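# Stretch robot places red foam block into tote near door

## Task

Get the red foam block into the tote beside the door so that it rests fully inside, with no part over the rim, and stays there without the robot holding it; the robot must not topple or be left leaning.

## Robot and tools

ROBOT. A Hello Robot Stretch 3: a two-wheeled base (0.33 m long, 0.34 m wide), a lift that rides up a mast, and one telescoping arm that reaches out to the robot's right. The arm cannot move forward or back; to shift the gripper along the robot's forward direction, drive the base. The base turns in place about the point midway between its drive wheels, 0.05 m behind its front edge. Stowed (arm in, wrist folded) the turning footprint is a circle of radius 0.28 m; an unfolded level wrist reaches past it.

FRAMES. Base frame: origin on the floor between the drive wheels, x forward, y left, z up. hand_pose is reported in this frame, located where closed fingertips meet; with all wrist joints at zero its x axis is up, y points back along the arm toward the mast, z points to the robot's rear. Odometry frame is the base frame as it was when the scene began. Fingertip pads are round, 0.04 m wide.

execute_actions. Argument "actions": a list holding at most one action (empty list = just report state and images). An action may hold "base", "joints", or both, plus optional "contact_limits"; all parts start at once. "base" carries exactly one command, an offset from where the base last measured itself: {"translate_m": d}, metres, -1 to 1, positive forward (no sideways motion); or {"rotate_rad": d}, radians, -3.2 to 3.2, positive counter-clockwise (left). "joints" is a dictionary of absolute targets by name, each a single number: lift_m 0 to 1.1 (arm height on mast); arm_m 0 to 0.52 (extension); wrist_yaw_rad -1.345 to 4.42 (0 along the arm, positive toward the front, 3.0 folded over the base); wrist_pitch_rad -1.57 to 0.451 (0 level, negative tips fingertips downward); wrist_roll_rad -2.911 to 2.911 (0 = fingers side by side, level); gripper_m -0.089 to 0.179 (larger = wider; real fingertip gap is smaller by 0.007 near closed to 0.025 fully open, zero below 0.007); head_pan_rad -3.953 to 1.73 (0 forward, positive left, -1.57 looks along the arm); head_tilt_rad -1.53 to 0.419 (negative looks down). Done tolerances: lift_m and arm_m and gripper_m ±0.004, yaw/roll/pan/tilt ±0.02, pitch ±0.05. "contact_limits" only accepts arm_m: a motor_effort percentage (1 to 100) where that arm motion halts with contact_stop; smaller is gentler, too small stops immediately; it also caps holding force until the next action. "cameras": list of head_camera, nav_camera, wrist_camera or all; omitted/null = all, [] = none. Unknown keys or out-of-range numbers reject the whole call with no motion. Joints or base omitted may keep driving toward an earlier target unreported. No action runs over 15 s. If a result reports a stop, any later execute_actions, wait or finished_scene in the same reply is skipped.

wait: "seconds" 0 to 10; nothing new is commanded, returns state and images.
zoom_image: "camera" plus "region" [x0, y0, x1, y1] in pixels of that camera's most recent full image, top-left origin, at most 504 by 504.
finished_scene: "scene" number (1 or 2); irreversible; report says whether the goal was met. The block must already be settled in the tote. Answering without any tool call ends everything.

RESULTS. base_status/joint_status: how each motion ended. done (base: wheels turned the commanded amount, slip included); off_target (stopped short, may still push); contact_stop, time_out, torque_fault (target dropped, holds where it stopped unless slack or off). Arm and lift stop on firm contact and go slack until recommanded; a slack lift may sag under load or be pushed up by closing fingers on a surface. Base, wrist and head have no contact stop. Pushing the wrist hard for seconds switches its servo off for 10 s (torque_fault). on_its_own lists uncommanded things; its "held at" is a target, not a position. motor_effort: percent of maximum, positive toward larger joint values (wheels: positive pushes forward), bracket = peak during last action; readings carry fixed and random error. Effort at rest outside its rest range suggests contact or load. contact_limits line shows limit in force, default and maximum. lidar_m: 12 distances from the base origin, 30-degree sectors, first straight ahead, then counter-clockwise (4th left, 7th behind, 10th right), "-" = nothing; plane 0.17 m high, range 0.15 to 12 m, misses glass, low items and thin legs; robot parts can hide sectors 5, 6, 9, 10 with a low lift. wrist_depth_mm (45 to 1000) and head_depth_mm (280 to 4000, sideways image): 7x7 grids of median depth, row by row from top left. base_odometry counts wheel turns (slip included); heading -3.142 to 3.142, positive left; turned_by_wheels and turned_by_imu since last result; base_tilt in degrees, forward/right positive, with up to ~4 degrees fixed bias. Cameras: head_camera and nav_camera move with head pan/tilt; wrist_camera rides on the gripper. Calibration lines give K and T_world_to_cam (base frame to camera), with small errors.

SPEED. Base moves at up to 0.30 m/s and 1.9 rad/s only when stowed (lift_m under 0.30, arm_m under 0.03, wrist_yaw_rad over 2.54); else 0.10 m/s and 0.63 rad/s. Shorter robot motion time is better.

GRIPPER. Grasp by commanding a width below the block's; lower squeezes harder, but the stall guard eases off, so objects may slip; send a new value to resqueeze. Release by going at least 0.02 above the touching value. Readings don't confirm a hold.

AVOID. Fold or unfold the wrist only with lift_m 0.32 to 0.95, wrist_pitch_rad -0.4, roll near 0; once folded the lift may go down to 0.25. With wrist_yaw_rad below -0.4 keep pitch at -0.5 or lower. Pressing the arm into something rigid with the gripper above about 0.45 m, repeating a push after contact_stop, or raising the contact limit can tip the robot; so can driving while gripping or snagging fixed things, especially reversing. If tilted, reverse the last move in small steps, free the gripper, and drop lift to about 0.2. Drops, slams, hard hits and heavy pushes are penalized. Loose objects may get nudged occasionally. The robot keeps executing the last command while you think.

Each tool is called after "Call:" by a JSON object that holds its "method" and its "body", one argument or row to a line.

## Session

I'll start by looking at the current state and images.

Call:
{"method": "execute_actions", "body": {
  "actions": []
}}

Scene clock: 0.00 s.
base_odometry: x=+0.000 y=+0.000 heading=+0.000 (m, m, rad; odometry frame)
turned_by_wheels: +0.000 (rad since the last result)
turned_by_imu: +0.000 (rad since the last result)
base_tilt: forward=-1.0 right=-1.6 (deg)
lidar_m: 0.93 1.25 1.45 1.09 0.93 0.93 1.06 1.80 2.20 0.95 0.81 0.81
head_depth_mm: 822 828 830 835 845 849 850 / 902 906 911 918 926 930 933 / 1666 999 1005 1016 1021 1031 1038 / 1819 1116 1121 1130 1144 1153 1161 / 1885 1267 1270 1282 1298 1308 1321 / 1764 1716 1466 1483 1496 1510 1528 / 1643 1637 1611 1630 1607 1596 1597
base_status: not commanded
joint_positions: lift_m=+0.348 arm_m=-0.001 wrist_yaw_rad=+2.961 wrist_pitch_rad=-0.334 wrist_roll_rad=+0.017 gripper_m=+0.037 head_pan_rad=+0.003 head_tilt_rad=-0.020
joint_status: not commanded
motor_effort: left_wheel=+0 right_wheel=+0 lift_m=+31 arm_m=+0 wrist_yaw_rad=+0 wrist_pitch_rad=+8 wrist_roll_rad=+0 gripper_m=+0 head_pan_rad=+0 head_tilt_rad=+1 (%)
hand_pose: x=+0.0209 y=+0.0862 z=+0.3802 quat_wxyz=(+0.181, +0.710, +0.053, +0.678) (m; base frame)
wrist_depth_mm: 702 - - - - - - / 725 - - - - - - / 770 - - - - - - / 790 890 - - 999 - - / 754 779 - 785 825 786 788 / 625 635 - 624 643 629 641 / 515 534 558 535 529 543 540
pictures: head_camera (sideways: a quarter turn clockwise sets it upright), nav_camera (sideways: a quarter turn counterclockwise sets it upright), wrist_camera
Images, in order (width x height): head_camera 896x504, nav_camera 672x504, wrist_camera 644x364.

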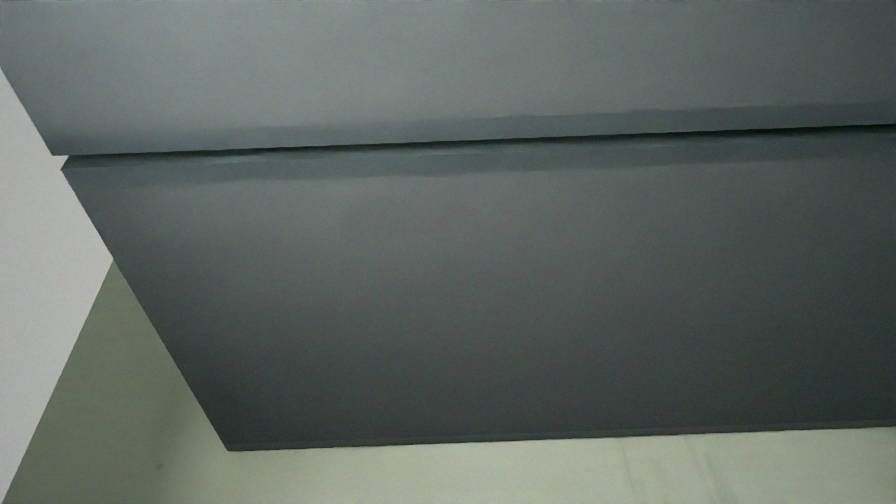

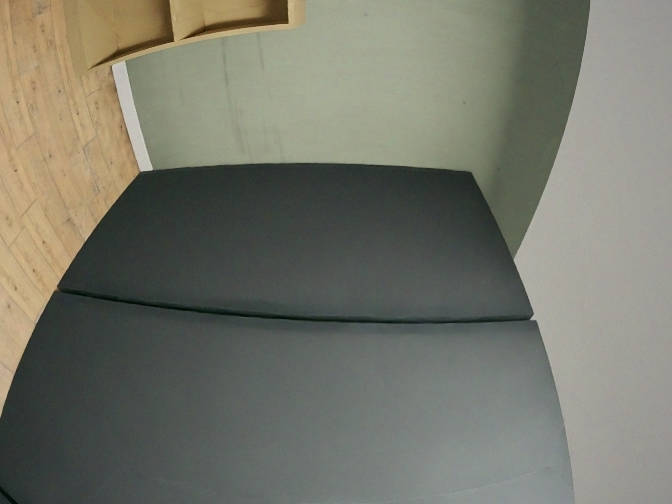

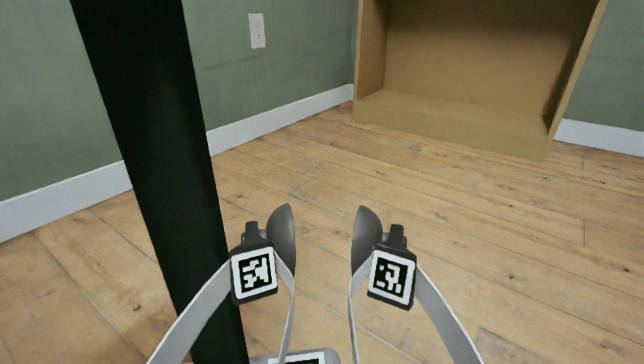

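Call:
{"method": "execute_actions", "body": {
  "actions": [
    {"joints": {"head_pan_rad": 1.5, "head_tilt_rad": -0.5}}
  ],
  "cameras": ["head_camera", "nav_camera"]
}}

Scene clock: 9.10 s.
base_odometry: x=+0.000 y=+0.000 heading=+0.000 (m, m, rad; odometry frame)
turned_by_wheels: +0.000 (rad since the last result)
turned_by_imu: +0.000 (rad since the last result)
base_tilt: forward=-1.1 right=-1.7 (deg)
lidar_m: 0.93 1.25 1.45 1.09 0.93 0.93 1.06 1.80 2.20 0.95 0.81 0.81
head_depth_mm: 1396 1465 1555 1627 1806 1589 1312 / 1471 1596 1505 1615 1831 1619 1326 / 1381 1487 1625 1811 1930 1614 1327 / 1218 1311 1409 1536 1672 1627 1347 / 1088 1166 1245 1339 1455 1542 1346 / 986 1047 1114 1185 1270 1378 1350 / 903 954 1005 1073 1137 1221 1307
base_status: not commanded
joint_positions: lift_m=+0.348 arm_m=-0.001 wrist_yaw_rad=+2.961 wrist_pitch_rad=-0.334 wrist_roll_rad=+0.017 gripper_m=+0.037 head_pan_rad=+1.493 head_tilt_rad=-0.494
joint_status: all done
motor_effort: left_wheel=+0(0) right_wheel=+0(0) lift_m=+31(31) arm_m=-1(1) wrist_yaw_rad=+0(0) wrist_pitch_rad=+8(8) wrist_roll_rad=+0(0) gripper_m=-1(1) head_pan_rad=+3(46) head_tilt_rad=-2(29) (%)
hand_pose: x=+0.0209 y=+0.0862 z=+0.3802 quat_wxyz=(+0.181, +0.710, +0.053, +0.678) (m; base frame)
wrist_depth_mm: 692 - - - - - - / 748 - - - - - - / 775 - - - - - - / 809 891 969 - - - - / 770 761 - 785 814 782 785 / 623 629 - 624 630 643 630 / 519 527 562 537 524 537 532
pictures: head_camera (sideways: a quarter turn clockwise sets it upright), nav_camera (sideways: a quarter turn counterclockwise sets it upright)
camera_calibration (this result's frames):
head_camera: T_world_to_cam=[[-0.0800625, -0.463253, -0.882602, 1.17165], [-0.996733, 0.0466382, 0.0659365, -0.0772694], [0.0106177, 0.884998, -0.465474, 0.56394], [0, 0, 0, 1]] pos_world=[0.0108009, 0.0472902, 1.3017]
nav_camera: T_world_to_cam=[[-0.00646445, 0.507386, 0.861695, -1.07948], [0.999554, -0.0218533, 0.0203664, 0.0177319], [0.0291645, 0.861442, -0.507018, 0.612657], [0, 0, 0, 1]] pos_world=[-0.0425701, 0.0203322, 1.24045]
Images, in order (width x height): head_camera 896x504, nav_camera 672x504.

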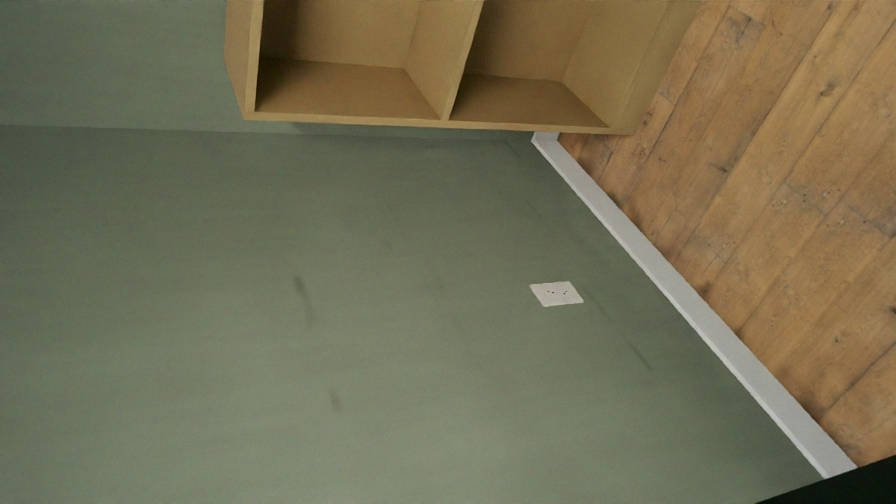

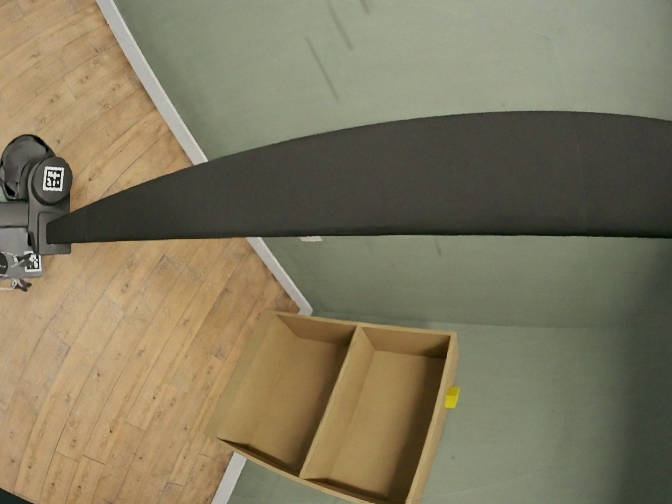

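Call:
{"method": "execute_actions", "body": {
  "actions": [
    {"joints": {"head_pan_rad": -2.3, "head_tilt_rad": -0.5}}
  ],
  "cameras": ["head_camera", "nav_camera"]
}}

Scene clock: 15.53 s.
base_odometry: x=+0.000 y=+0.000 heading=+0.000 (m, m, rad; odometry frame)
turned_by_wheels: +0.000 (rad since the last result)
turned_by_imu: +0.000 (rad since the last result)
base_tilt: forward=-1.0 right=-1.6 (deg)
lidar_m: 0.93 1.26 1.45 1.09 0.93 0.93 1.06 1.80 2.20 0.95 0.81 0.81
head_depth_mm: 1853 2009 2216 2423 2017 1596 1314 / 1843 2019 2207 2463 1990 1609 1319 / 1869 2041 2226 2469 2054 1626 1324 / 1864 2057 2237 2469 2094 1640 1331 / 1882 2096 2290 2512 2115 1632 1340 / 1916 2113 2287 2573 2128 1660 1347 / 1926 2112 2291 2573 2163 1678 1356
base_status: not commanded
joint_positions: lift_m=+0.348 arm_m=-0.001 wrist_yaw_rad=+2.961 wrist_pitch_rad=-0.334 wrist_roll_rad=+0.017 gripper_m=+0.037 head_pan_rad=-2.293 head_tilt_rad=-0.494
joint_status: all done
motor_effort: left_wheel=+0(0) right_wheel=+1(0) lift_m=+31(31) arm_m=-1(0) wrist_yaw_rad=+0(0) wrist_pitch_rad=+8(8) wrist_roll_rad=+0(0) gripper_m=+0(1) head_pan_rad=-3(49) head_tilt_rad=-4(2) (%)
hand_pose: x=+0.0209 y=+0.0862 z=+0.3802 quat_wxyz=(+0.181, +0.710, +0.053, +0.678) (m; base frame)
wrist_depth_mm: 693 - - - - - - / 746 - - - - - - / 761 - - - - - - / 772 920 997 981 983 - - / 754 753 - 784 802 795 774 / 628 625 - 630 632 640 641 / 531 538 548 540 533 537 537
pictures: head_camera (sideways: a quarter turn clockwise sets it upright), nav_camera (sideways: a quarter turn counterclockwise sets it upright)
camera_calibration (this result's frames):
head_camera: T_world_to_cam=[[0.342305, 0.3226, -0.882472, 1.16891], [0.769113, -0.635701, 0.0659452, -0.0880524], [-0.539714, -0.701294, -0.46572, 0.567617], [0, 0, 0, 1]] pos_world=[-0.0260501, -0.0349975, 1.30169]
nav_camera: T_world_to_cam=[[-0.299598, -0.409837, 0.861554, -1.07751], [-0.786264, 0.617555, 0.0203508, 0.0286458], [-0.540397, -0.671312, -0.507258, 0.616444], [0, 0, 0, 1]] pos_world=[0.0328282, -0.0454667, 1.24045]
Images, in order (width x height): head_camera 896x504, nav_camera 672x504.

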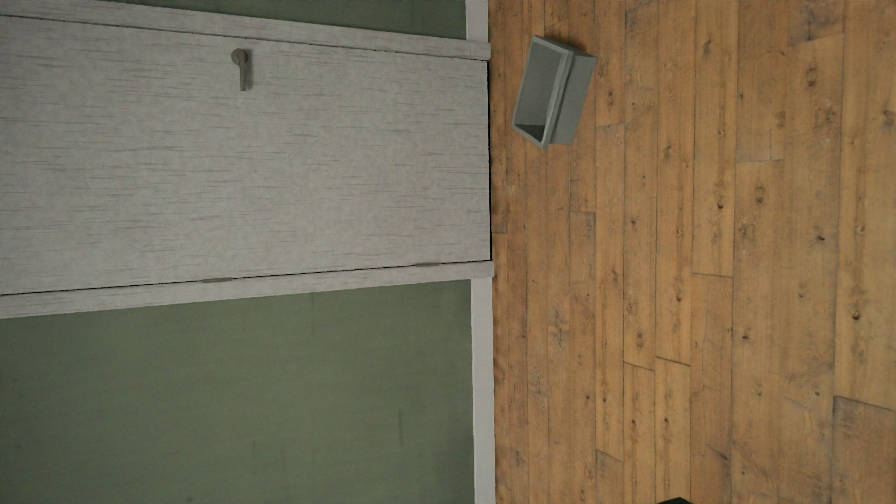

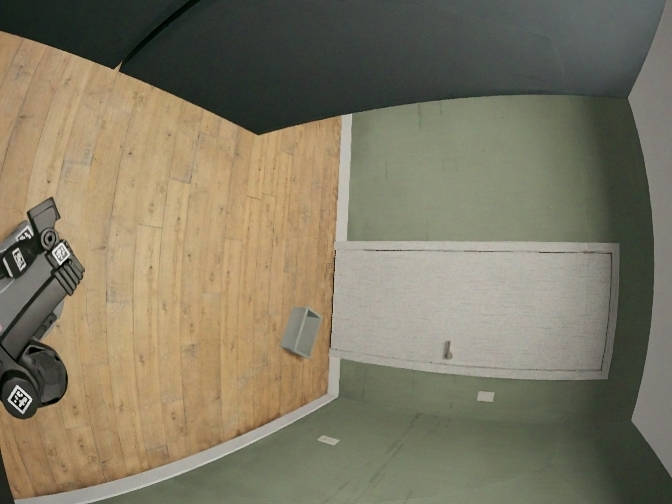

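Call:
{"method": "execute_actions", "body": {
  "actions": [
    {"joints": {"lift_m": 0.25, "head_pan_rad": 0.0, "head_tilt_rad": -0.5}}
  ],
  "cameras": []
}}

Call:
{"method": "execute_actions", "body": {
  "actions": [
    {"base": {"rotate_rad": -2.07}}
  ],
  "cameras": ["nav_camera"]
}}

Scene clock: 48.93 s.
base_odometry: x=+0.000 y=+0.000 heading=+0.000 (m, m, rad; odometry frame)
turned_by_wheels: +0.000 (rad since the last result)
turned_by_imu: +0.000 (rad since the last result)
base_tilt: forward=-1.1 right=-1.6 (deg)
lidar_m: 0.93 1.25 1.45 1.09 0.93 0.93 1.06 1.80 2.20 0.95 0.81 0.81
head_depth_mm: 726 778 843 913 995 1101 1217 / 784 846 918 1005 1106 1233 1290 / 859 930 1010 1119 1249 1410 1332 / 935 1028 1127 1265 1440 1565 1338 / 1027 1138 1277 1451 1666 1653 1347 / 1155 1293 1473 1699 1941 1650 1364 / 1306 1486 1622 1773 1892 1679 1365
base_status: not commanded
joint_positions: lift_m=+0.250 arm_m=-0.001 wrist_yaw_rad=+2.961 wrist_pitch_rad=-0.335 wrist_roll_rad=+0.017 gripper_m=+0.037 head_pan_rad=-0.007 head_tilt_rad=-0.494
joint_status: all done
motor_effort: left_wheel=+0(0) right_wheel=+0(0) lift_m=+25(28) arm_m=-1(1) wrist_yaw_rad=+0(0) wrist_pitch_rad=+9(9) wrist_roll_rad=+0(0) gripper_m=-1(0) head_pan_rad=+3(50) head_tilt_rad=-3(5) (%)
hand_pose: x=+0.0209 y=+0.0861 z=+0.2819 quat_wxyz=(+0.181, +0.710, +0.053, +0.678) (m; base frame)
wrist_depth_mm: 705 - - - - - - / 735 - - - - - - / 756 - - - - - - / 741 782 760 806 791 771 822 / 610 611 - 643 639 631 620 / 499 496 - 514 508 504 510 / 434 - - - 421 430 432
pictures: none
No camera images: the call's "cameras" was empty. Leave "cameras" out to get every camera's image.

Scene clock: 51.47 s.
base_odometry: x=+0.000 y=+0.000 heading=-2.070 (m, m, rad; odometry frame)
turned_by_wheels: -2.070 (rad since the last result)
turned_by_imu: -2.084 (rad since the last result)
base_tilt: forward=-1.1 right=-1.5 (deg)
lidar_m: 2.20 0.94 0.81 0.81 0.94 1.25 1.44 1.08 0.93 0.93 1.07 1.85
head_depth_mm: 1790 1948 2116 2305 1952 1602 1308 / 1841 2020 2192 2406 2065 1604 1322 / 1896 2079 2296 2483 2069 1627 1327 / 1958 2136 2359 2554 2107 1639 1333 / 2012 2201 2429 2634 2107 1651 1346 / 2086 2255 2496 2691 1890 1645 1352 / 2142 2275 1344 1384 1418 1457 1366
base_status: done
joint_positions: lift_m=+0.250 arm_m=-0.001 wrist_yaw_rad=+2.961 wrist_pitch_rad=-0.335 wrist_roll_rad=+0.017 gripper_m=+0.037 head_pan_rad=-0.007 head_tilt_rad=-0.495
joint_status: not commanded
motor_effort: left_wheel=+3(14) right_wheel=-3(8) lift_m=+25(25) arm_m=-1(1) wrist_yaw_rad=+0(0) wrist_pitch_rad=+9(9) wrist_roll_rad=+0(1) gripper_m=-1(0) head_pan_rad=+4(4) head_tilt_rad=-2(2) (%)
hand_pose: x=+0.0209 y=+0.0861 z=+0.2819 quat_wxyz=(+0.181, +0.710, +0.053, +0.678) (m; base frame)
wrist_depth_mm: 863 - 820 765 764 741 707 / 916 - 846 822 804 793 757 / - - 949 934 908 858 851 / 781 800 778 803 817 821 799 / 607 626 - 631 659 635 614 / 499 504 - 515 503 498 502 / 430 - - - 425 428 427
pictures: nav_camera (sideways: a quarter turn counterclockwise sets it upright)
camera_calibration (this result's frames):
nav_camera: T_world_to_cam=[[0.506337, 0.0424725, 0.861289, -1.08208], [0.0491959, -0.998582, 0.0203214, 0.0235878], [0.860931, 0.0320824, -0.507709, 0.608482], [0, 0, 0, 1]] pos_world=[0.0228756, 0.0499914, 1.24044]
Images, in order (width x height): nav_camera 672x504.

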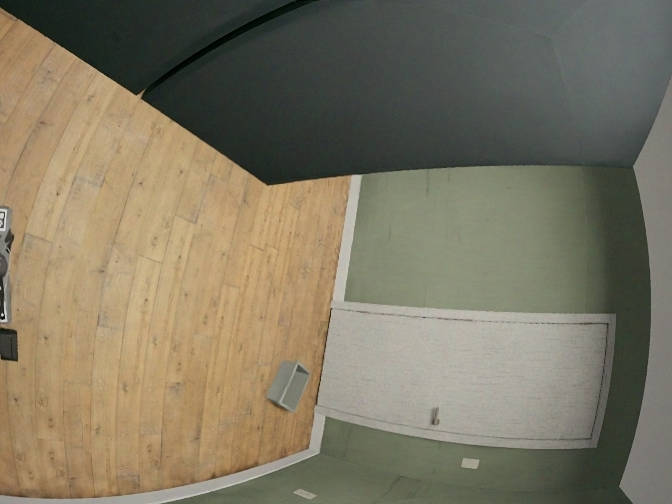

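Call:
{"method": "execute_actions", "body": {
  "actions": [
    {"base": {"translate_m": 1.0}}
  ],
  "cameras": []
}}

Call:
{"method": "execute_actions", "body": {
  "actions": [
    {"base": {"translate_m": 0.75}, "joints": {"head_pan_rad": 1.3, "head_tilt_rad": -0.45}}
  ],
  "cameras": ["head_camera", "nav_camera"]
}}

Scene clock: 60.90 s.
base_odometry: x=-0.478 y=-0.878 heading=-2.070 (m, m, rad; odometry frame)
turned_by_wheels: +0.000 (rad since the last result)
turned_by_imu: -0.003 (rad since the last result)
base_tilt: forward=-1.2 right=-1.5 (deg)
lidar_m: 1.21 1.43 0.56 0.56 0.64 1.10 2.24 1.38 1.19 1.19 1.37 1.22
head_depth_mm: 965 1052 1147 1252 1388 1516 1311 / 1016 1094 1192 1301 1460 1565 1313 / 1044 1131 1233 1367 1525 1619 1341 / 1069 1164 1276 1406 1587 1625 1347 / 1108 1198 1320 1452 1652 1643 1348 / 1126 1239 1367 1517 1702 1658 1355 / 1153 1277 1407 1577 1787 1675 1363
base_status: done
joint_positions: lift_m=+0.250 arm_m=-0.001 wrist_yaw_rad=+2.961 wrist_pitch_rad=-0.335 wrist_roll_rad=+0.017 gripper_m=+0.037 head_pan_rad=-0.007 head_tilt_rad=-0.495
joint_status: not commanded
motor_effort: left_wheel=+3(12) right_wheel=-3(7) lift_m=+25(25) arm_m=-1(1) wrist_yaw_rad=+0(0) wrist_pitch_rad=+9(9) wrist_roll_rad=+0(1) gripper_m=-1(1) head_pan_rad=+3(3) head_tilt_rad=-2(3) (%)
hand_pose: x=+0.0209 y=+0.0861 z=+0.2819 quat_wxyz=(+0.181, +0.710, +0.053, +0.678) (m; base frame)
wrist_depth_mm: 598 - 563 540 524 524 - / 656 - 600 586 569 559 - / 703 - 644 641 613 985 - / 768 728 709 694 672 752 819 / 616 626 - 626 655 635 604 / 503 501 - 517 510 514 509 / 435 - - - 421 426 430
pictures: none
No camera images: the call's "cameras" was empty. Leave "cameras" out to get every camera's image.

Scene clock: 65.27 s.
base_odometry: x=-0.837 y=-1.537 heading=-2.070 (m, m, rad; odometry frame)
turned_by_wheels: +0.000 (rad since the last result)
turned_by_imu: -0.002 (rad since the last result)
base_tilt: forward=-1.2 right=-1.6 (deg)
lidar_m: 0.51 0.59 1.01 0.94 0.59 0.72 2.81 1.60 1.37 1.00 0.57 0.50
head_depth_mm: 1446 1501 1538 1615 1655 1569 1353 / 2176 2264 2378 2471 2088 1671 1350 / 2971 3268 3455 3144 2176 1692 1355 / 3026 3191 3493 3224 2181 1692 1362 / 2939 3227 3444 3188 2234 1704 1374 / 2956 3251 3429 3247 2265 1718 1394 / 2944 3165 3521 3271 2265 1727 1316
base_status: done
joint_positions: lift_m=+0.250 arm_m=-0.001 wrist_yaw_rad=+2.961 wrist_pitch_rad=-0.335 wrist_roll_rad=+0.017 gripper_m=+0.037 head_pan_rad=+1.293 head_tilt_rad=-0.458
joint_status: all done
motor_effort: left_wheel=+3(11) right_wheel=-4(8) lift_m=+25(25) arm_m=-1(1) wrist_yaw_rad=+0(0) wrist_pitch_rad=+9(9) wrist_roll_rad=+0(0) gripper_m=+0(1) head_pan_rad=+4(47) head_tilt_rad=+4(9) (%)
hand_pose: x=+0.0209 y=+0.0861 z=+0.2819 quat_wxyz=(+0.181, +0.710, +0.053, +0.678) (m; base frame)
wrist_depth_mm: 459 - - - - - 671 / 472 - - - - - 662 / 503 - - - - - 657 / 548 607 822 801 800 803 631 / 589 579 - 619 650 627 582 / 493 499 - 514 504 507 510 / 440 - - - 429 425 428
pictures: head_camera (sideways: a quarter turn clockwise sets it upright), nav_camera (sideways: a quarter turn counterclockwise sets it upright)
camera_calibration (this result's frames):
head_camera: T_world_to_cam=[[-0.161747, -0.407573, -0.898734, 1.1932], [-0.968259, 0.241408, 0.0647819, -0.075943], [0.190558, 0.880685, -0.433683, 0.521476], [0, 0, 0, 1]] pos_world=[0.020092, 0.0453915, 1.30344]
nav_camera: T_world_to_cam=[[0.0859059, 0.468704, 0.879168, -1.10283], [0.975096, -0.220652, 0.0223551, 0.015291], [0.204468, 0.855353, -0.475987, 0.571212], [0, 0, 0, 1]] pos_world=[-0.0369649, 0.0316887, 1.24112]
Images, in order (width x height): head_camera 896x504, nav_camera 672x504.

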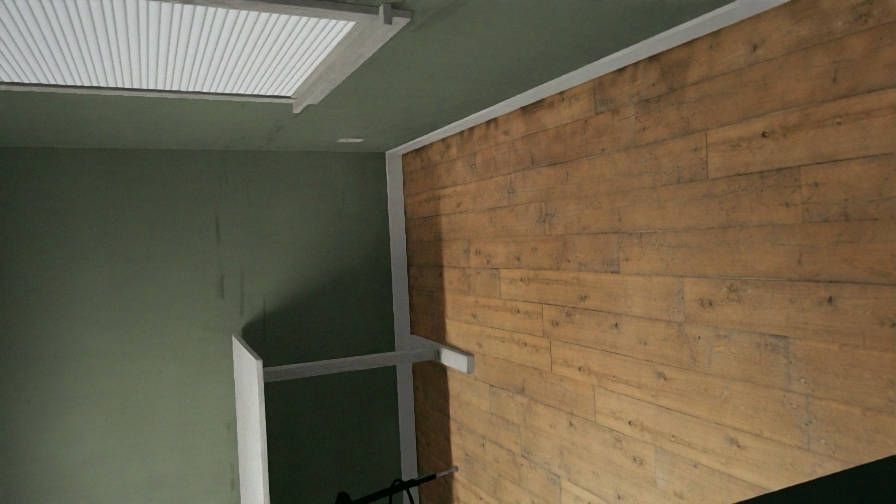

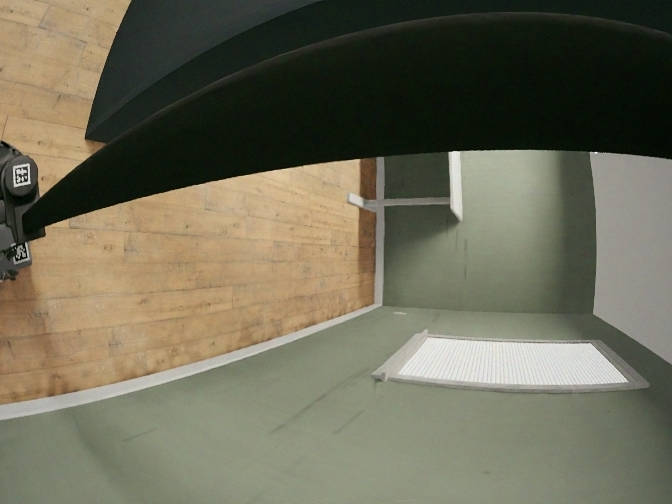

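Call:
{"method": "execute_actions", "body": {
  "actions": [
    {"base": {"rotate_rad": 1.3}, "joints": {"head_pan_rad": 0.0, "head_tilt_rad": -0.45}}
  ],
  "cameras": []
}}

Call:
{"method": "execute_actions", "body": {
  "actions": [
    {"base": {"translate_m": 1.0}, "joints": {"head_pan_rad": 0.9, "head_tilt_rad": -0.45}}
  ],
  "cameras": ["head_camera", "nav_camera"]
}}

Scene clock: 73.53 s.
base_odometry: x=-0.837 y=-1.537 heading=-0.770 (m, m, rad; odometry frame)
turned_by_wheels: +1.300 (rad since the last result)
turned_by_imu: +1.308 (rad since the last result)
base_tilt: forward=-1.1 right=-1.6 (deg)
lidar_m: 1.87 0.66 0.59 1.36 1.97 1.43 1.37 0.70 0.50 0.51 0.53 0.71
head_depth_mm: 1574 1600 1642 1714 1772 1595 1345 / 2447 2558 2670 2764 2148 1675 1359 / 2986 3229 3436 3164 2183 1690 1361 / 3003 3243 3466 3204 2247 1702 1370 / 2991 3263 3460 3219 2224 1700 1381 / 2970 3175 3527 3307 2272 1725 1389 / 2999 3154 3533 3281 2268 1738 1165
base_status: done
joint_positions: lift_m=+0.250 arm_m=-0.001 wrist_yaw_rad=+2.961 wrist_pitch_rad=-0.335 wrist_roll_rad=+0.017 gripper_m=+0.037 head_pan_rad=+0.007 head_tilt_rad=-0.458
joint_status: all done
motor_effort: left_wheel=-3(10) right_wheel=+4(11) lift_m=+25(25) arm_m=-1(1) wrist_yaw_rad=+0(0) wrist_pitch_rad=+9(9) wrist_roll_rad=+0(0) gripper_m=-1(1) head_pan_rad=-4(48) head_tilt_rad=+3(4) (%)
hand_pose: x=+0.0209 y=+0.0860 z=+0.2819 quat_wxyz=(+0.181, +0.710, +0.053, +0.678) (m; base frame)
wrist_depth_mm: - - - - 809 515 512 / - - - - 831 554 564 / - - - - 847 597 634 / 816 793 807 819 764 659 696 / 609 618 - 603 644 622 623 / 495 502 - 517 501 503 512 / 432 - - - 423 427 429
pictures: none
No camera images: the call's "cameras" was empty. Leave "cameras" out to get every camera's image.

Scene clock: 78.53 s.
base_odometry: x=-0.119 y=-2.233 heading=-0.770 (m, m, rad; odometry frame)
turned_by_wheels: +0.000 (rad since the last result)
turned_by_imu: -0.003 (rad since the last result)
base_tilt: forward=-1.1 right=-1.6 (deg)
lidar_m: 1.81 2.01 3.10 1.37 0.58 0.66 1.99 0.71 0.51 0.49 0.51 0.69
head_depth_mm: 2424 2571 2476 2791 2138 1662 1353 / 2676 2855 3033 2873 2178 1674 1360 / 2932 3204 3509 2998 2189 1689 1372 / 3368 3710 - 3164 2198 1683 1370 / 3451 3674 3924 3181 2229 1698 1382 / 3225 3384 3641 3191 2257 1713 1398 / 2997 3154 3391 3375 2283 1730 1404
base_status: done
joint_positions: lift_m=+0.250 arm_m=-0.001 wrist_yaw_rad=+2.961 wrist_pitch_rad=-0.335 wrist_roll_rad=+0.017 gripper_m=+0.037 head_pan_rad=+0.893 head_tilt_rad=-0.457
joint_status: all done
motor_effort: left_wheel=-3(8) right_wheel=+3(9) lift_m=+25(25) arm_m=-1(1) wrist_yaw_rad=+0(0) wrist_pitch_rad=+9(9) wrist_roll_rad=+0(0) gripper_m=-1(0) head_pan_rad=+4(49) head_tilt_rad=+4(5) (%)
hand_pose: x=+0.0209 y=+0.0860 z=+0.2818 quat_wxyz=(+0.181, +0.710, +0.053, +0.678) (m; base frame)
wrist_depth_mm: 413 - - - - - - / 447 - - - - - - / 486 - - - - - - / 526 536 807 813 805 795 800 / 558 583 - 624 667 634 624 / 505 503 - 520 509 516 515 / 430 - - - 425 429 429
pictures: head_camera (sideways: a quarter turn clockwise sets it upright), nav_camera (sideways: a quarter turn counterclockwise sets it upright)
camera_calibration (this result's frames):
head_camera: T_world_to_cam=[[-0.307336, -0.312012, -0.898996, 1.19443], [-0.797881, 0.599326, 0.0647618, -0.0769561], [0.518585, 0.737195, -0.433143, 0.518772], [0, 0, 0, 1]] pos_world=[0.0366607, 0.0363609, 1.30347]
nav_camera: T_world_to_cam=[[0.261289, 0.397858, 0.879453, -1.10427], [0.812228, -0.582911, 0.0223884, 0.0162412], [0.52155, 0.708466, -0.475459, 0.568591], [0, 0, 0, 1]] pos_world=[-0.0212054, 0.0459841, 1.24114]
Images, in order (width x height): head_camera 896x504, nav_camera 672x504.

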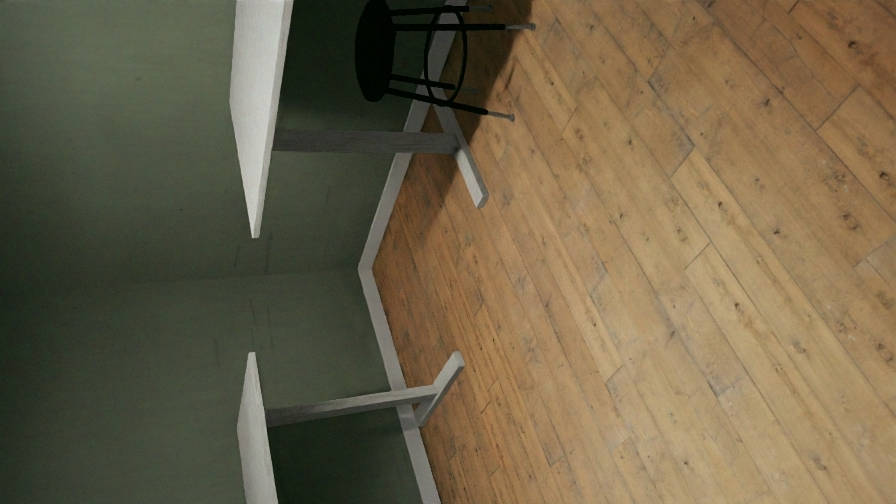

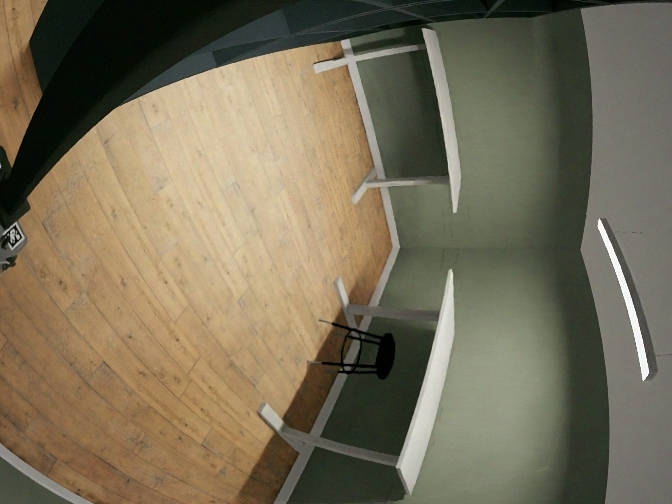

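Call:
{"method": "execute_actions", "body": {
  "actions": [
    {"base": {"translate_m": 0.9}, "joints": {"head_pan_rad": 1.72, "head_tilt_rad": -0.3}}
  ],
  "cameras": ["head_camera", "nav_camera"]
}}

Scene clock: 90.03 s.
base_odometry: x=+0.527 y=-2.859 heading=-0.770 (m, m, rad; odometry frame)
turned_by_wheels: +0.000 (rad since the last result)
turned_by_imu: -0.003 (rad since the last result)
base_tilt: forward=-1.0 right=-1.6 (deg)
lidar_m: 1.49 1.16 1.76 2.85 1.75 1.20 2.01 0.69 0.50 0.48 0.49 0.67
head_depth_mm: 2876 2993 3157 3306 2685 1964 1521 / 2912 3014 3168 3425 2729 1978 1536 / 2949 3112 3250 3487 2770 1986 1541 / 2989 3141 3238 3535 2816 2028 1552 / 3031 3243 3328 3527 2877 2015 1566 / 3066 3196 3390 3566 2903 2092 - / 3104 - - - - - -
base_status: done
joint_positions: lift_m=+0.250 arm_m=-0.001 wrist_yaw_rad=+2.961 wrist_pitch_rad=-0.335 wrist_roll_rad=+0.017 gripper_m=+0.037 head_pan_rad=+1.713 head_tilt_rad=-0.310
joint_status: all done
motor_effort: left_wheel=-3(8) right_wheel=+2(9) lift_m=+25(25) arm_m=-2(1) wrist_yaw_rad=+0(0) wrist_pitch_rad=+9(9) wrist_roll_rad=+0(0) gripper_m=+0(1) head_pan_rad=+4(46) head_tilt_rad=+5(19) (%)
hand_pose: x=+0.0209 y=+0.0860 z=+0.2818 quat_wxyz=(+0.181, +0.710, +0.053, +0.678) (m; base frame)
wrist_depth_mm: - - - - - - - / - - - - - - - / - - - - - - - / 808 767 830 799 800 814 806 / 623 620 - 615 657 615 630 / 492 505 - 515 502 506 501 / 438 - - - 427 426 426
pictures: head_camera (sideways: a quarter turn clockwise sets it upright), nav_camera (sideways: a quarter turn counterclockwise sets it upright)
camera_calibration (this result's frames):
head_camera: T_world_to_cam=[[-0.000889929, -0.302267, -0.953223, 1.26333], [-0.981223, -0.183591, 0.0591327, -0.0685212], [-0.192877, 0.935376, -0.296428, 0.345194], [0, 0, 0, 1]] pos_world=[0.000469604, 0.0463975, 1.31061]
nav_camera: T_world_to_cam=[[-0.0936394, 0.329594, 0.939468, -1.18042], [0.980853, 0.192382, 0.030271, 0.00494535], [-0.170759, 0.924314, -0.341298, 0.398229], [0, 0, 0, 1]] pos_world=[-0.0473828, 0.0200181, 1.24473]
Images, in order (width x height): head_camera 896x504, nav_camera 672x504.

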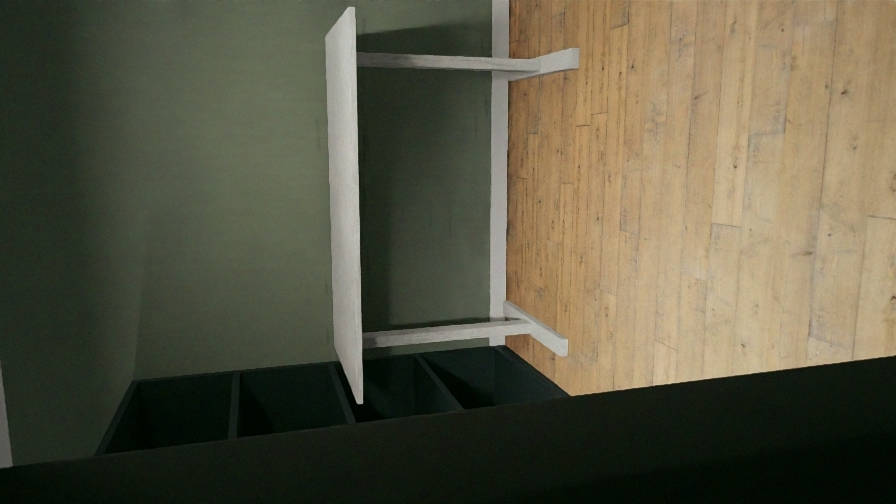

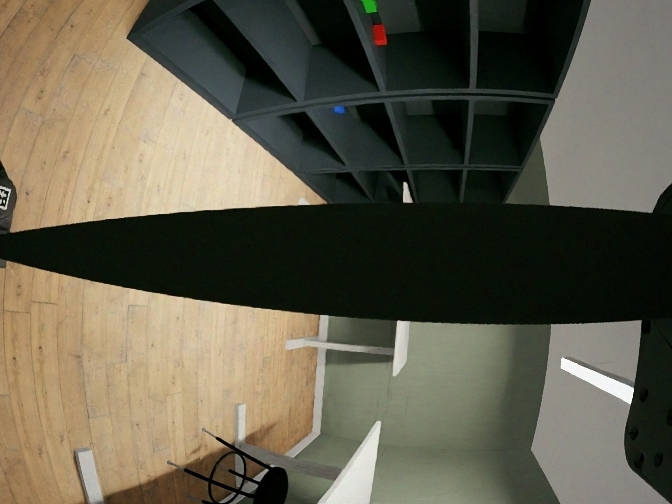

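Call:
{"method": "execute_actions", "body": {
  "actions": [
    {"base": {"rotate_rad": -1.054}, "joints": {"head_pan_rad": -2.8, "head_tilt_rad": -0.2}}
  ],
  "cameras": ["head_camera"]
}}

Scene clock: 111.60 s.
base_odometry: x=+0.527 y=-2.859 heading=-1.824 (m, m, rad; odometry frame)
turned_by_wheels: -1.054 (rad since the last result)
turned_by_imu: -1.062 (rad since the last result)
base_tilt: forward=-1.0 right=-1.5 (deg)
lidar_m: 0.49 0.66 1.49 1.17 2.06 2.85 1.75 1.20 2.10 0.70 0.50 0.48
head_depth_mm: 2642 2416 2537 2612 2532 2186 1685 / 2419 1643 1712 1764 1844 1921 1702 / 1690 1762 1817 1862 1916 2028 1699 / 1530 1876 1933 1957 2016 1986 1626 / 1403 1749 1775 1772 1871 1607 1634 / 1391 1617 1636 1565 1256 1304 1377 / 1060 1106 1183 1280 1410 1552 1641
base_status: done
joint_positions: lift_m=+0.250 arm_m=-0.001 wrist_yaw_rad=+2.961 wrist_pitch_rad=-0.335 wrist_roll_rad=+0.017 gripper_m=+0.037 head_pan_rad=-2.793 head_tilt_rad=-0.211
joint_status: all done
motor_effort: left_wheel=+3(11) right_wheel=-3(8) lift_m=+25(25) arm_m=-1(1) wrist_yaw_rad=+0(0) wrist_pitch_rad=+9(9) wrist_roll_rad=+0(0) gripper_m=+0(0) head_pan_rad=-4(47) head_tilt_rad=+5(17) (%)
hand_pose: x=+0.0209 y=+0.0860 z=+0.2818 quat_wxyz=(+0.181, +0.710, +0.053, +0.678) (m; base frame)
wrist_depth_mm: - - - - - - - / - - - - - - - / - - - - - - 899 / 777 791 794 809 817 804 761 / 618 602 - 620 655 629 617 / 494 503 - 509 508 518 511 / 438 - - - 426 433 426
pictures: head_camera (sideways: a quarter turn clockwise sets it upright)
camera_calibration (this result's frames):
head_camera: T_world_to_cam=[[0.205649, 0.0282839, -0.978217, 1.29474], [0.38634, -0.920739, 0.0545978, -0.0709667], [-0.899138, -0.389152, -0.200277, 0.224356], [0, 0, 0, 1]] pos_world=[-0.0371174, -0.0146534, 1.31534]
Images, in order (width x height): head_camera 896x504.

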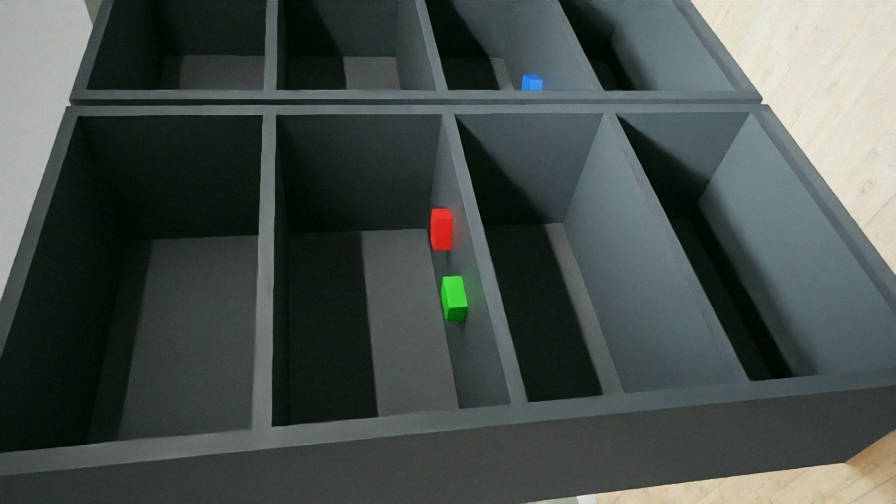

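Call:
{"method": "execute_actions", "body": {
  "actions": [
    {"base": {"translate_m": -1.0}}
  ],
  "cameras": []
}}

Call:
{"method": "execute_actions", "body": {
  "actions": [
    {"base": {"translate_m": -0.26}}
  ],
  "cameras": []
}}

Call:
{"method": "execute_actions", "body": {
  "actions": [
    {"base": {"rotate_rad": -0.52}, "joints": {"head_pan_rad": -1.57, "head_tilt_rad": -0.45}}
  ],
  "cameras": ["head_camera", "nav_camera"]
}}

Scene clock: 125.97 s.
base_odometry: x=+0.777 y=-1.891 heading=-1.824 (m, m, rad; odometry frame)
turned_by_wheels: +0.000 (rad since the last result)
turned_by_imu: +0.002 (rad since the last result)
base_tilt: forward=-1.1 right=-1.6 (deg)
lidar_m: 1.41 1.89 1.45 1.43 2.10 2.00 1.55 0.78 1.07 0.71 1.42 1.37
head_depth_mm: 1417 1469 1544 1534 1652 1387 1588 / 1468 1535 1622 1614 1664 1346 1442 / 1355 1381 1467 1459 980 1289 974 / 711 732 746 776 800 846 888 / 725 738 803 849 840 953 990 / 839 797 951 1019 873 1132 1033 / 977 766 1041 1066 887 682 1042
base_status: done
joint_positions: lift_m=+0.250 arm_m=-0.001 wrist_yaw_rad=+2.961 wrist_pitch_rad=-0.335 wrist_roll_rad=+0.017 gripper_m=+0.037 head_pan_rad=-2.793 head_tilt_rad=-0.210
joint_status: not commanded
motor_effort: left_wheel=+3(7) right_wheel=-3(11) lift_m=+25(25) arm_m=-1(1) wrist_yaw_rad=+1(1) wrist_pitch_rad=+9(9) wrist_roll_rad=+0(0) gripper_m=+0(1) head_pan_rad=-4(4) head_tilt_rad=+5(5) (%)
hand_pose: x=+0.0209 y=+0.0860 z=+0.2818 quat_wxyz=(+0.181, +0.710, +0.053, +0.678) (m; base frame)
wrist_depth_mm: - - - - - - - / - - - - - - - / - - - - - - - / 791 797 790 799 818 809 788 / 622 610 - 625 652 620 609 / 495 505 - 516 500 509 508 / 429 - - - 430 427 424
pictures: none
No camera images: the call's "cameras" was empty. Leave "cameras" out to get every camera's image.

Scene clock: 128.67 s.
base_odometry: x=+0.842 y=-1.639 heading=-1.823 (m, m, rad; odometry frame)
turned_by_wheels: +0.000 (rad since the last result)
turned_by_imu: +0.001 (rad since the last result)
base_tilt: forward=-1.0 right=-1.5 (deg)
lidar_m: 1.64 1.71 1.47 1.79 2.28 1.75 1.29 0.55 0.89 0.86 0.77 1.60
head_depth_mm: 1209 1201 1296 1305 1036 1339 1075 / 1294 959 1395 1422 897 1348 1002 / 1194 904 1290 1310 838 1290 1008 / 1102 697 1165 1197 850 1188 981 / 507 522 539 558 576 595 614 / 469 482 497 517 540 552 620 / 488 470 567 615 674 578 781
base_status: done
joint_positions: lift_m=+0.250 arm_m=-0.001 wrist_yaw_rad=+2.961 wrist_pitch_rad=-0.335 wrist_roll_rad=+0.017 gripper_m=+0.037 head_pan_rad=-2.793 head_tilt_rad=-0.210
joint_status: not commanded
motor_effort: left_wheel=+3(10) right_wheel=-3(10) lift_m=+25(25) arm_m=-1(1) wrist_yaw_rad=+0(0) wrist_pitch_rad=+9(9) wrist_roll_rad=+0(0) gripper_m=-1(1) head_pan_rad=-3(4) head_tilt_rad=+5(5) (%)
hand_pose: x=+0.0209 y=+0.0860 z=+0.2818 quat_wxyz=(+0.181, +0.710, +0.053, +0.678) (m; base frame)
wrist_depth_mm: - - - - - - - / - - - - - - - / - - - - - - - / 797 789 792 817 795 815 804 / 611 606 - 621 642 626 611 / 498 496 - 511 504 510 511 / 428 - - - 422 427 432
pictures: none
No camera images: the call's "cameras" was empty. Leave "cameras" out to get every camera's image.

Scene clock: 130.20 s.
base_odometry: x=+0.842 y=-1.639 heading=-2.343 (m, m, rad; odometry frame)
turned_by_wheels: -0.520 (rad since the last result)
turned_by_imu: -0.523 (rad since the last result)
base_tilt: forward=-1.1 right=-1.6 (deg)
lidar_m: 1.59 1.65 1.71 1.47 2.17 1.96 1.76 1.29 0.55 0.88 0.86 0.77
head_depth_mm: 676 736 758 695 563 840 777 / 778 839 911 744 568 988 804 / 779 842 907 756 575 998 807 / 778 841 909 661 582 1006 815 / 776 838 905 774 589 1015 820 / 775 837 901 785 568 1023 824 / 749 837 903 687 573 1029 829
base_status: done
joint_positions: lift_m=+0.250 arm_m=-0.001 wrist_yaw_rad=+2.961 wrist_pitch_rad=-0.335 wrist_roll_rad=+0.017 gripper_m=+0.037 head_pan_rad=-1.577 head_tilt_rad=-0.445
joint_status: all done
motor_effort: left_wheel=+2(10) right_wheel=-3(10) lift_m=+25(25) arm_m=-1(1) wrist_yaw_rad=+0(1) wrist_pitch_rad=+9(9) wrist_roll_rad=+0(0) gripper_m=-1(1) head_pan_rad=+4(48) head_tilt_rad=-2(21) (%)
hand_pose: x=+0.0209 y=+0.0860 z=+0.2818 quat_wxyz=(+0.181, +0.710, +0.053, +0.678) (m; base frame)
wrist_depth_mm: - - - - - - - / - - - - - - - / - - - - - - - / 813 779 795 793 790 825 800 / 606 623 - 612 659 621 630 / 500 503 - 515 510 506 503 / 443 - - - 426 424 425
pictures: head_camera (sideways: a quarter turn clockwise sets it upright), nav_camera (sideways: a quarter turn counterclockwise sets it upright)
camera_calibration (this result's frames):
head_camera: T_world_to_cam=[[0.0464172, 0.424437, -0.904267, 1.19914], [0.997535, 0.0279966, 0.0643456, -0.0873674], [0.0526271, -0.905025, -0.422091, 0.507232], [0, 0, 0, 1]] pos_world=[0.0047969, -0.0474572, 1.30407]
nav_camera: T_world_to_cam=[[0.0430409, -0.463232, 0.885191, -1.11043], [-0.998547, -0.0487046, 0.0230649, 0.0264059], [0.0324285, -0.884897, -0.464656, 0.557517], [0, 0, 0, 1]] pos_world=[0.056082, -0.0197549, 1.24138]
Images, in order (width x height): head_camera 896x504, nav_camera 672x504.

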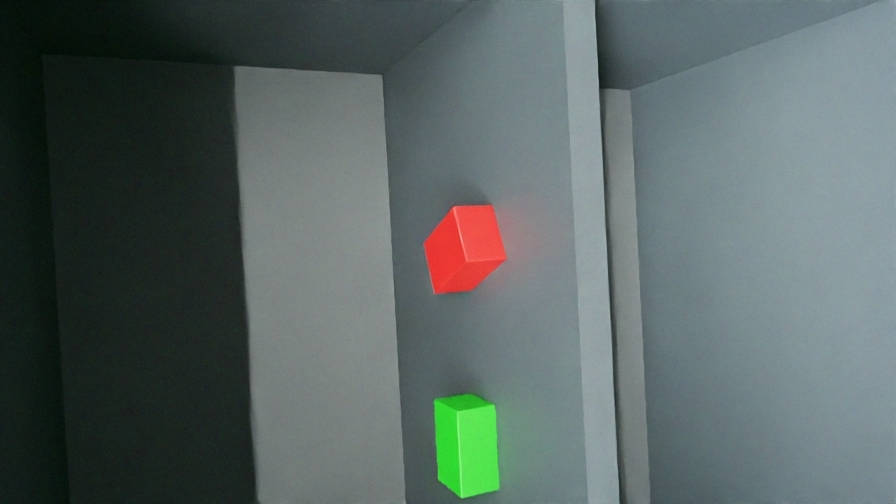

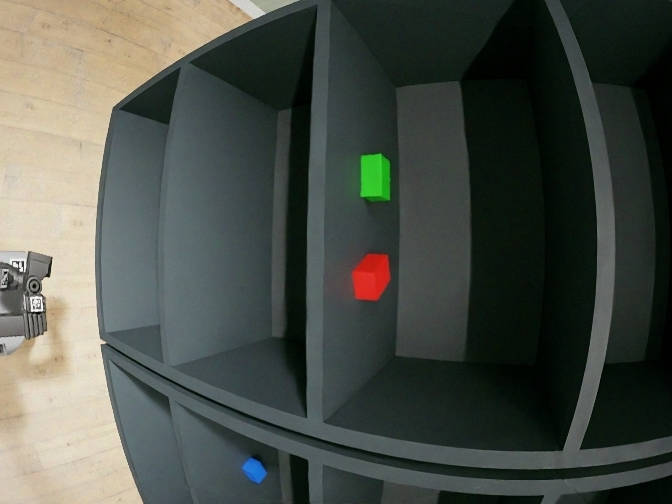

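Call:
{"method": "zoom_image", "body": {
  "camera": "head_camera",
  "region": [360, 150, 620, 350]
}}

Region (360, 150, 620, 350) of head_camera's 896x504 image, scaled by 1.938, with more detail than that image has; it fills the top 388 rows of this view, and the rest is white.

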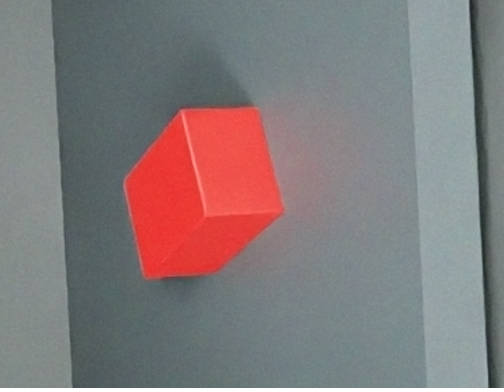

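Call:
{"method": "execute_actions", "body": {
  "actions": [
    {"joints": {"lift_m": 0.88, "wrist_pitch_rad": -0.4}}
  ],
  "cameras": []
}}

Call:
{"method": "execute_actions", "body": {
  "actions": [
    {"joints": {"wrist_yaw_rad": 0.42, "gripper_m": 0.15}}
  ],
  "cameras": []
}}

Call:
{"method": "execute_actions", "body": {
  "actions": [
    {"joints": {"wrist_pitch_rad": 0.0}}
  ]
}}

Scene clock: 180.40 s.
base_odometry: x=+0.842 y=-1.639 heading=-2.343 (m, m, rad; odometry frame)
turned_by_wheels: +0.000 (rad since the last result)
turned_by_imu: -0.001 (rad since the last result)
base_tilt: forward=-1.2 right=-1.6 (deg)
lidar_m: 1.60 1.64 1.71 1.48 2.17 1.96 1.75 1.29 0.55 0.88 0.86 0.77
head_depth_mm: 676 736 759 695 563 842 798 / 778 836 906 745 570 993 800 / 777 837 908 755 578 999 810 / 774 841 909 662 582 1001 814 / 777 835 904 778 587 1011 817 / 776 836 904 781 568 1022 825 / 752 837 904 690 575 1033 827
base_status: not commanded
joint_positions: lift_m=+0.880 arm_m=-0.001 wrist_yaw_rad=+2.961 wrist_pitch_rad=-0.416 wrist_roll_rad=+0.017 gripper_m=+0.037 head_pan_rad=-1.577 head_tilt_rad=-0.445
joint_status: all done
motor_effort: left_wheel=+2(3) right_wheel=-3(3) lift_m=+37(40) arm_m=-1(1) wrist_yaw_rad=+0(0) wrist_pitch_rad=+8(10) wrist_roll_rad=+0(1) gripper_m=-1(1) head_pan_rad=+3(3) head_tilt_rad=-2(3) (%)
hand_pose: x=+0.0192 y=+0.0768 z=+0.8928 quat_wxyz=(+0.209, +0.708, +0.081, +0.670) (m; base frame)
wrist_depth_mm: - - - - - - - / - - - - - - - / - - - - - - - / - - - - - - - / - - - - - - - / - - - - - - - / - - - - - - -
pictures: none
No camera images: the call's "cameras" was empty. Leave "cameras" out to get every camera's image.

Scene clock: 182.67 s.
base_odometry: x=+0.842 y=-1.639 heading=-2.343 (m, m, rad; odometry frame)
turned_by_wheels: +0.000 (rad since the last result)
turned_by_imu: +0.000 (rad since the last result)
base_tilt: forward=-1.2 right=-1.5 (deg)
lidar_m: 1.60 1.65 1.71 1.47 2.17 1.96 1.75 1.29 0.55 0.88 0.86 0.77
head_depth_mm: 678 734 757 693 563 843 796 / 778 838 909 744 570 985 802 / 781 836 905 755 575 999 806 / 780 837 911 663 583 1005 - / 776 838 909 779 590 1013 836 / 775 836 905 785 567 1026 845 / 751 838 904 690 575 1029 841
base_status: not commanded
joint_positions: lift_m=+0.880 arm_m=-0.001 wrist_yaw_rad=+0.423 wrist_pitch_rad=-0.416 wrist_roll_rad=+0.017 gripper_m=+0.150 head_pan_rad=-1.577 head_tilt_rad=-0.445
joint_status: all done
motor_effort: left_wheel=+3(3) right_wheel=-3(3) lift_m=+37(37) arm_m=-1(1) wrist_yaw_rad=-2(2) wrist_pitch_rad=+8(8) wrist_roll_rad=+0(1) gripper_m=-1(100) head_pan_rad=+4(4) head_tilt_rad=-2(2) (%)
hand_pose: x=+0.0706 y=-0.3491 z=+0.8928 quat_wxyz=(+0.702, +0.288, -0.651, +0.000) (m; base frame)
wrist_depth_mm: 444 339 282 248 221 198 185 / 493 613 814 783 673 590 192 / - 623 872 844 731 651 574 / - 653 810 865 811 710 594 / - 690 691 682 691 701 541 / - - 601 576 583 - 496 / - - 936 526 496 491 418
pictures: none
No camera images: the call's "cameras" was empty. Leave "cameras" out to get every camera's image.

Scene clock: 183.73 s.
base_odometry: x=+0.842 y=-1.639 heading=-2.343 (m, m, rad; odometry frame)
turned_by_wheels: +0.000 (rad since the last result)
turned_by_imu: +0.000 (rad since the last result)
base_tilt: forward=-1.0 right=-1.5 (deg)
lidar_m: 1.60 1.64 1.70 1.48 2.17 1.96 1.75 1.29 0.55 0.88 0.86 0.77
head_depth_mm: 676 739 756 692 564 839 798 / 778 837 909 744 569 989 803 / 783 838 901 753 575 994 807 / 774 834 906 663 581 1005 - / 776 837 903 781 589 1012 821 / 775 836 907 787 567 1026 834 / 750 835 904 689 574 1065 825
base_status: not commanded
joint_positions: lift_m=+0.880 arm_m=-0.001 wrist_yaw_rad=+0.423 wrist_pitch_rad=-0.024 wrist_roll_rad=+0.017 gripper_m=+0.150 head_pan_rad=-1.577 head_tilt_rad=-0.445
joint_status: all done
motor_effort: left_wheel=+3(3) right_wheel=-3(3) lift_m=+37(37) arm_m=-1(1) wrist_yaw_rad=-2(2) wrist_pitch_rad=+12(12) wrist_roll_rad=+0(0) gripper_m=+0(1) head_pan_rad=+4(4) head_tilt_rad=-2(2) (%)
hand_pose: x=+0.0834 y=-0.3773 z=+0.9881 quat_wxyz=(+0.688, +0.158, -0.695, +0.138) (m; base frame)
wrist_depth_mm: 475 585 793 720 648 583 522 / 499 591 818 753 649 584 538 / 500 584 781 741 671 594 559 / 526 426 354 307 314 322 327 / - 580 880 815 268 222 207 / - - 886 868 757 - 594 / - 649 742 740 723 686 531
pictures: head_camera (sideways: a quarter turn clockwise sets it upright), nav_camera (sideways: a quarter turn counterclockwise sets it upright), wrist_camera
camera_calibration (this result's frames):
head_camera: T_world_to_cam=[[0.0463983, 0.424439, -0.904267, 1.19914], [0.997534, 0.0280412, 0.0643456, -0.0873674], [0.0526675, -0.905022, -0.422091, 0.507233], [0, 0, 0, 1]] pos_world=[0.00479903, -0.0474573, 1.30407]
nav_camera: T_world_to_cam=[[0.0430616, -0.463231, 0.885191, -1.11043], [-0.998545, -0.0487493, 0.0230649, 0.0264059], [0.0324681, -0.884896, -0.464656, 0.557517], [0, 0, 0, 1]] pos_world=[0.0560829, -0.0197526, 1.24138]
wrist_camera: T_world_to_cam=[[-0.900891, -0.434, -0.0063653, -0.0805867], [-0.0758719, 0.171899, -0.982188, 1.07823], [0.427364, -0.884361, -0.187791, -0.0228923], [0, 0, 0, 1]] pos_world=[0.0189911, -0.240567, 1.05422]
Images, in order (width x height): head_camera 896x504, nav_camera 672x504, wrist_camera 644x364.

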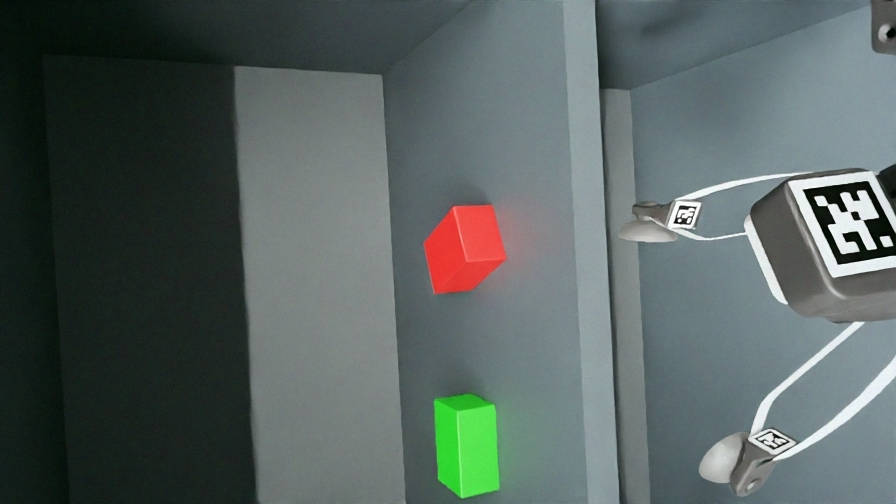

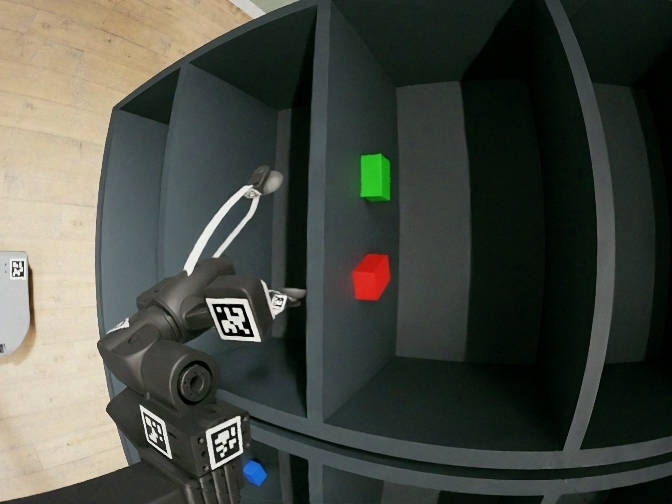

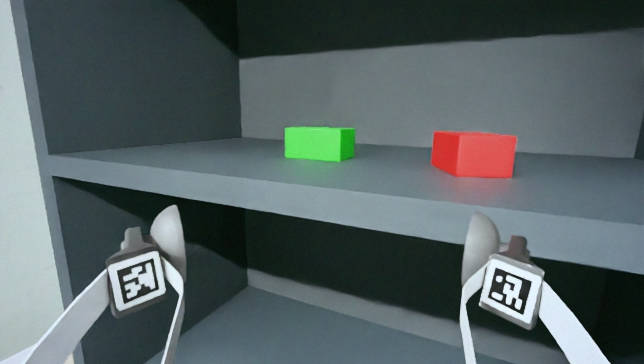

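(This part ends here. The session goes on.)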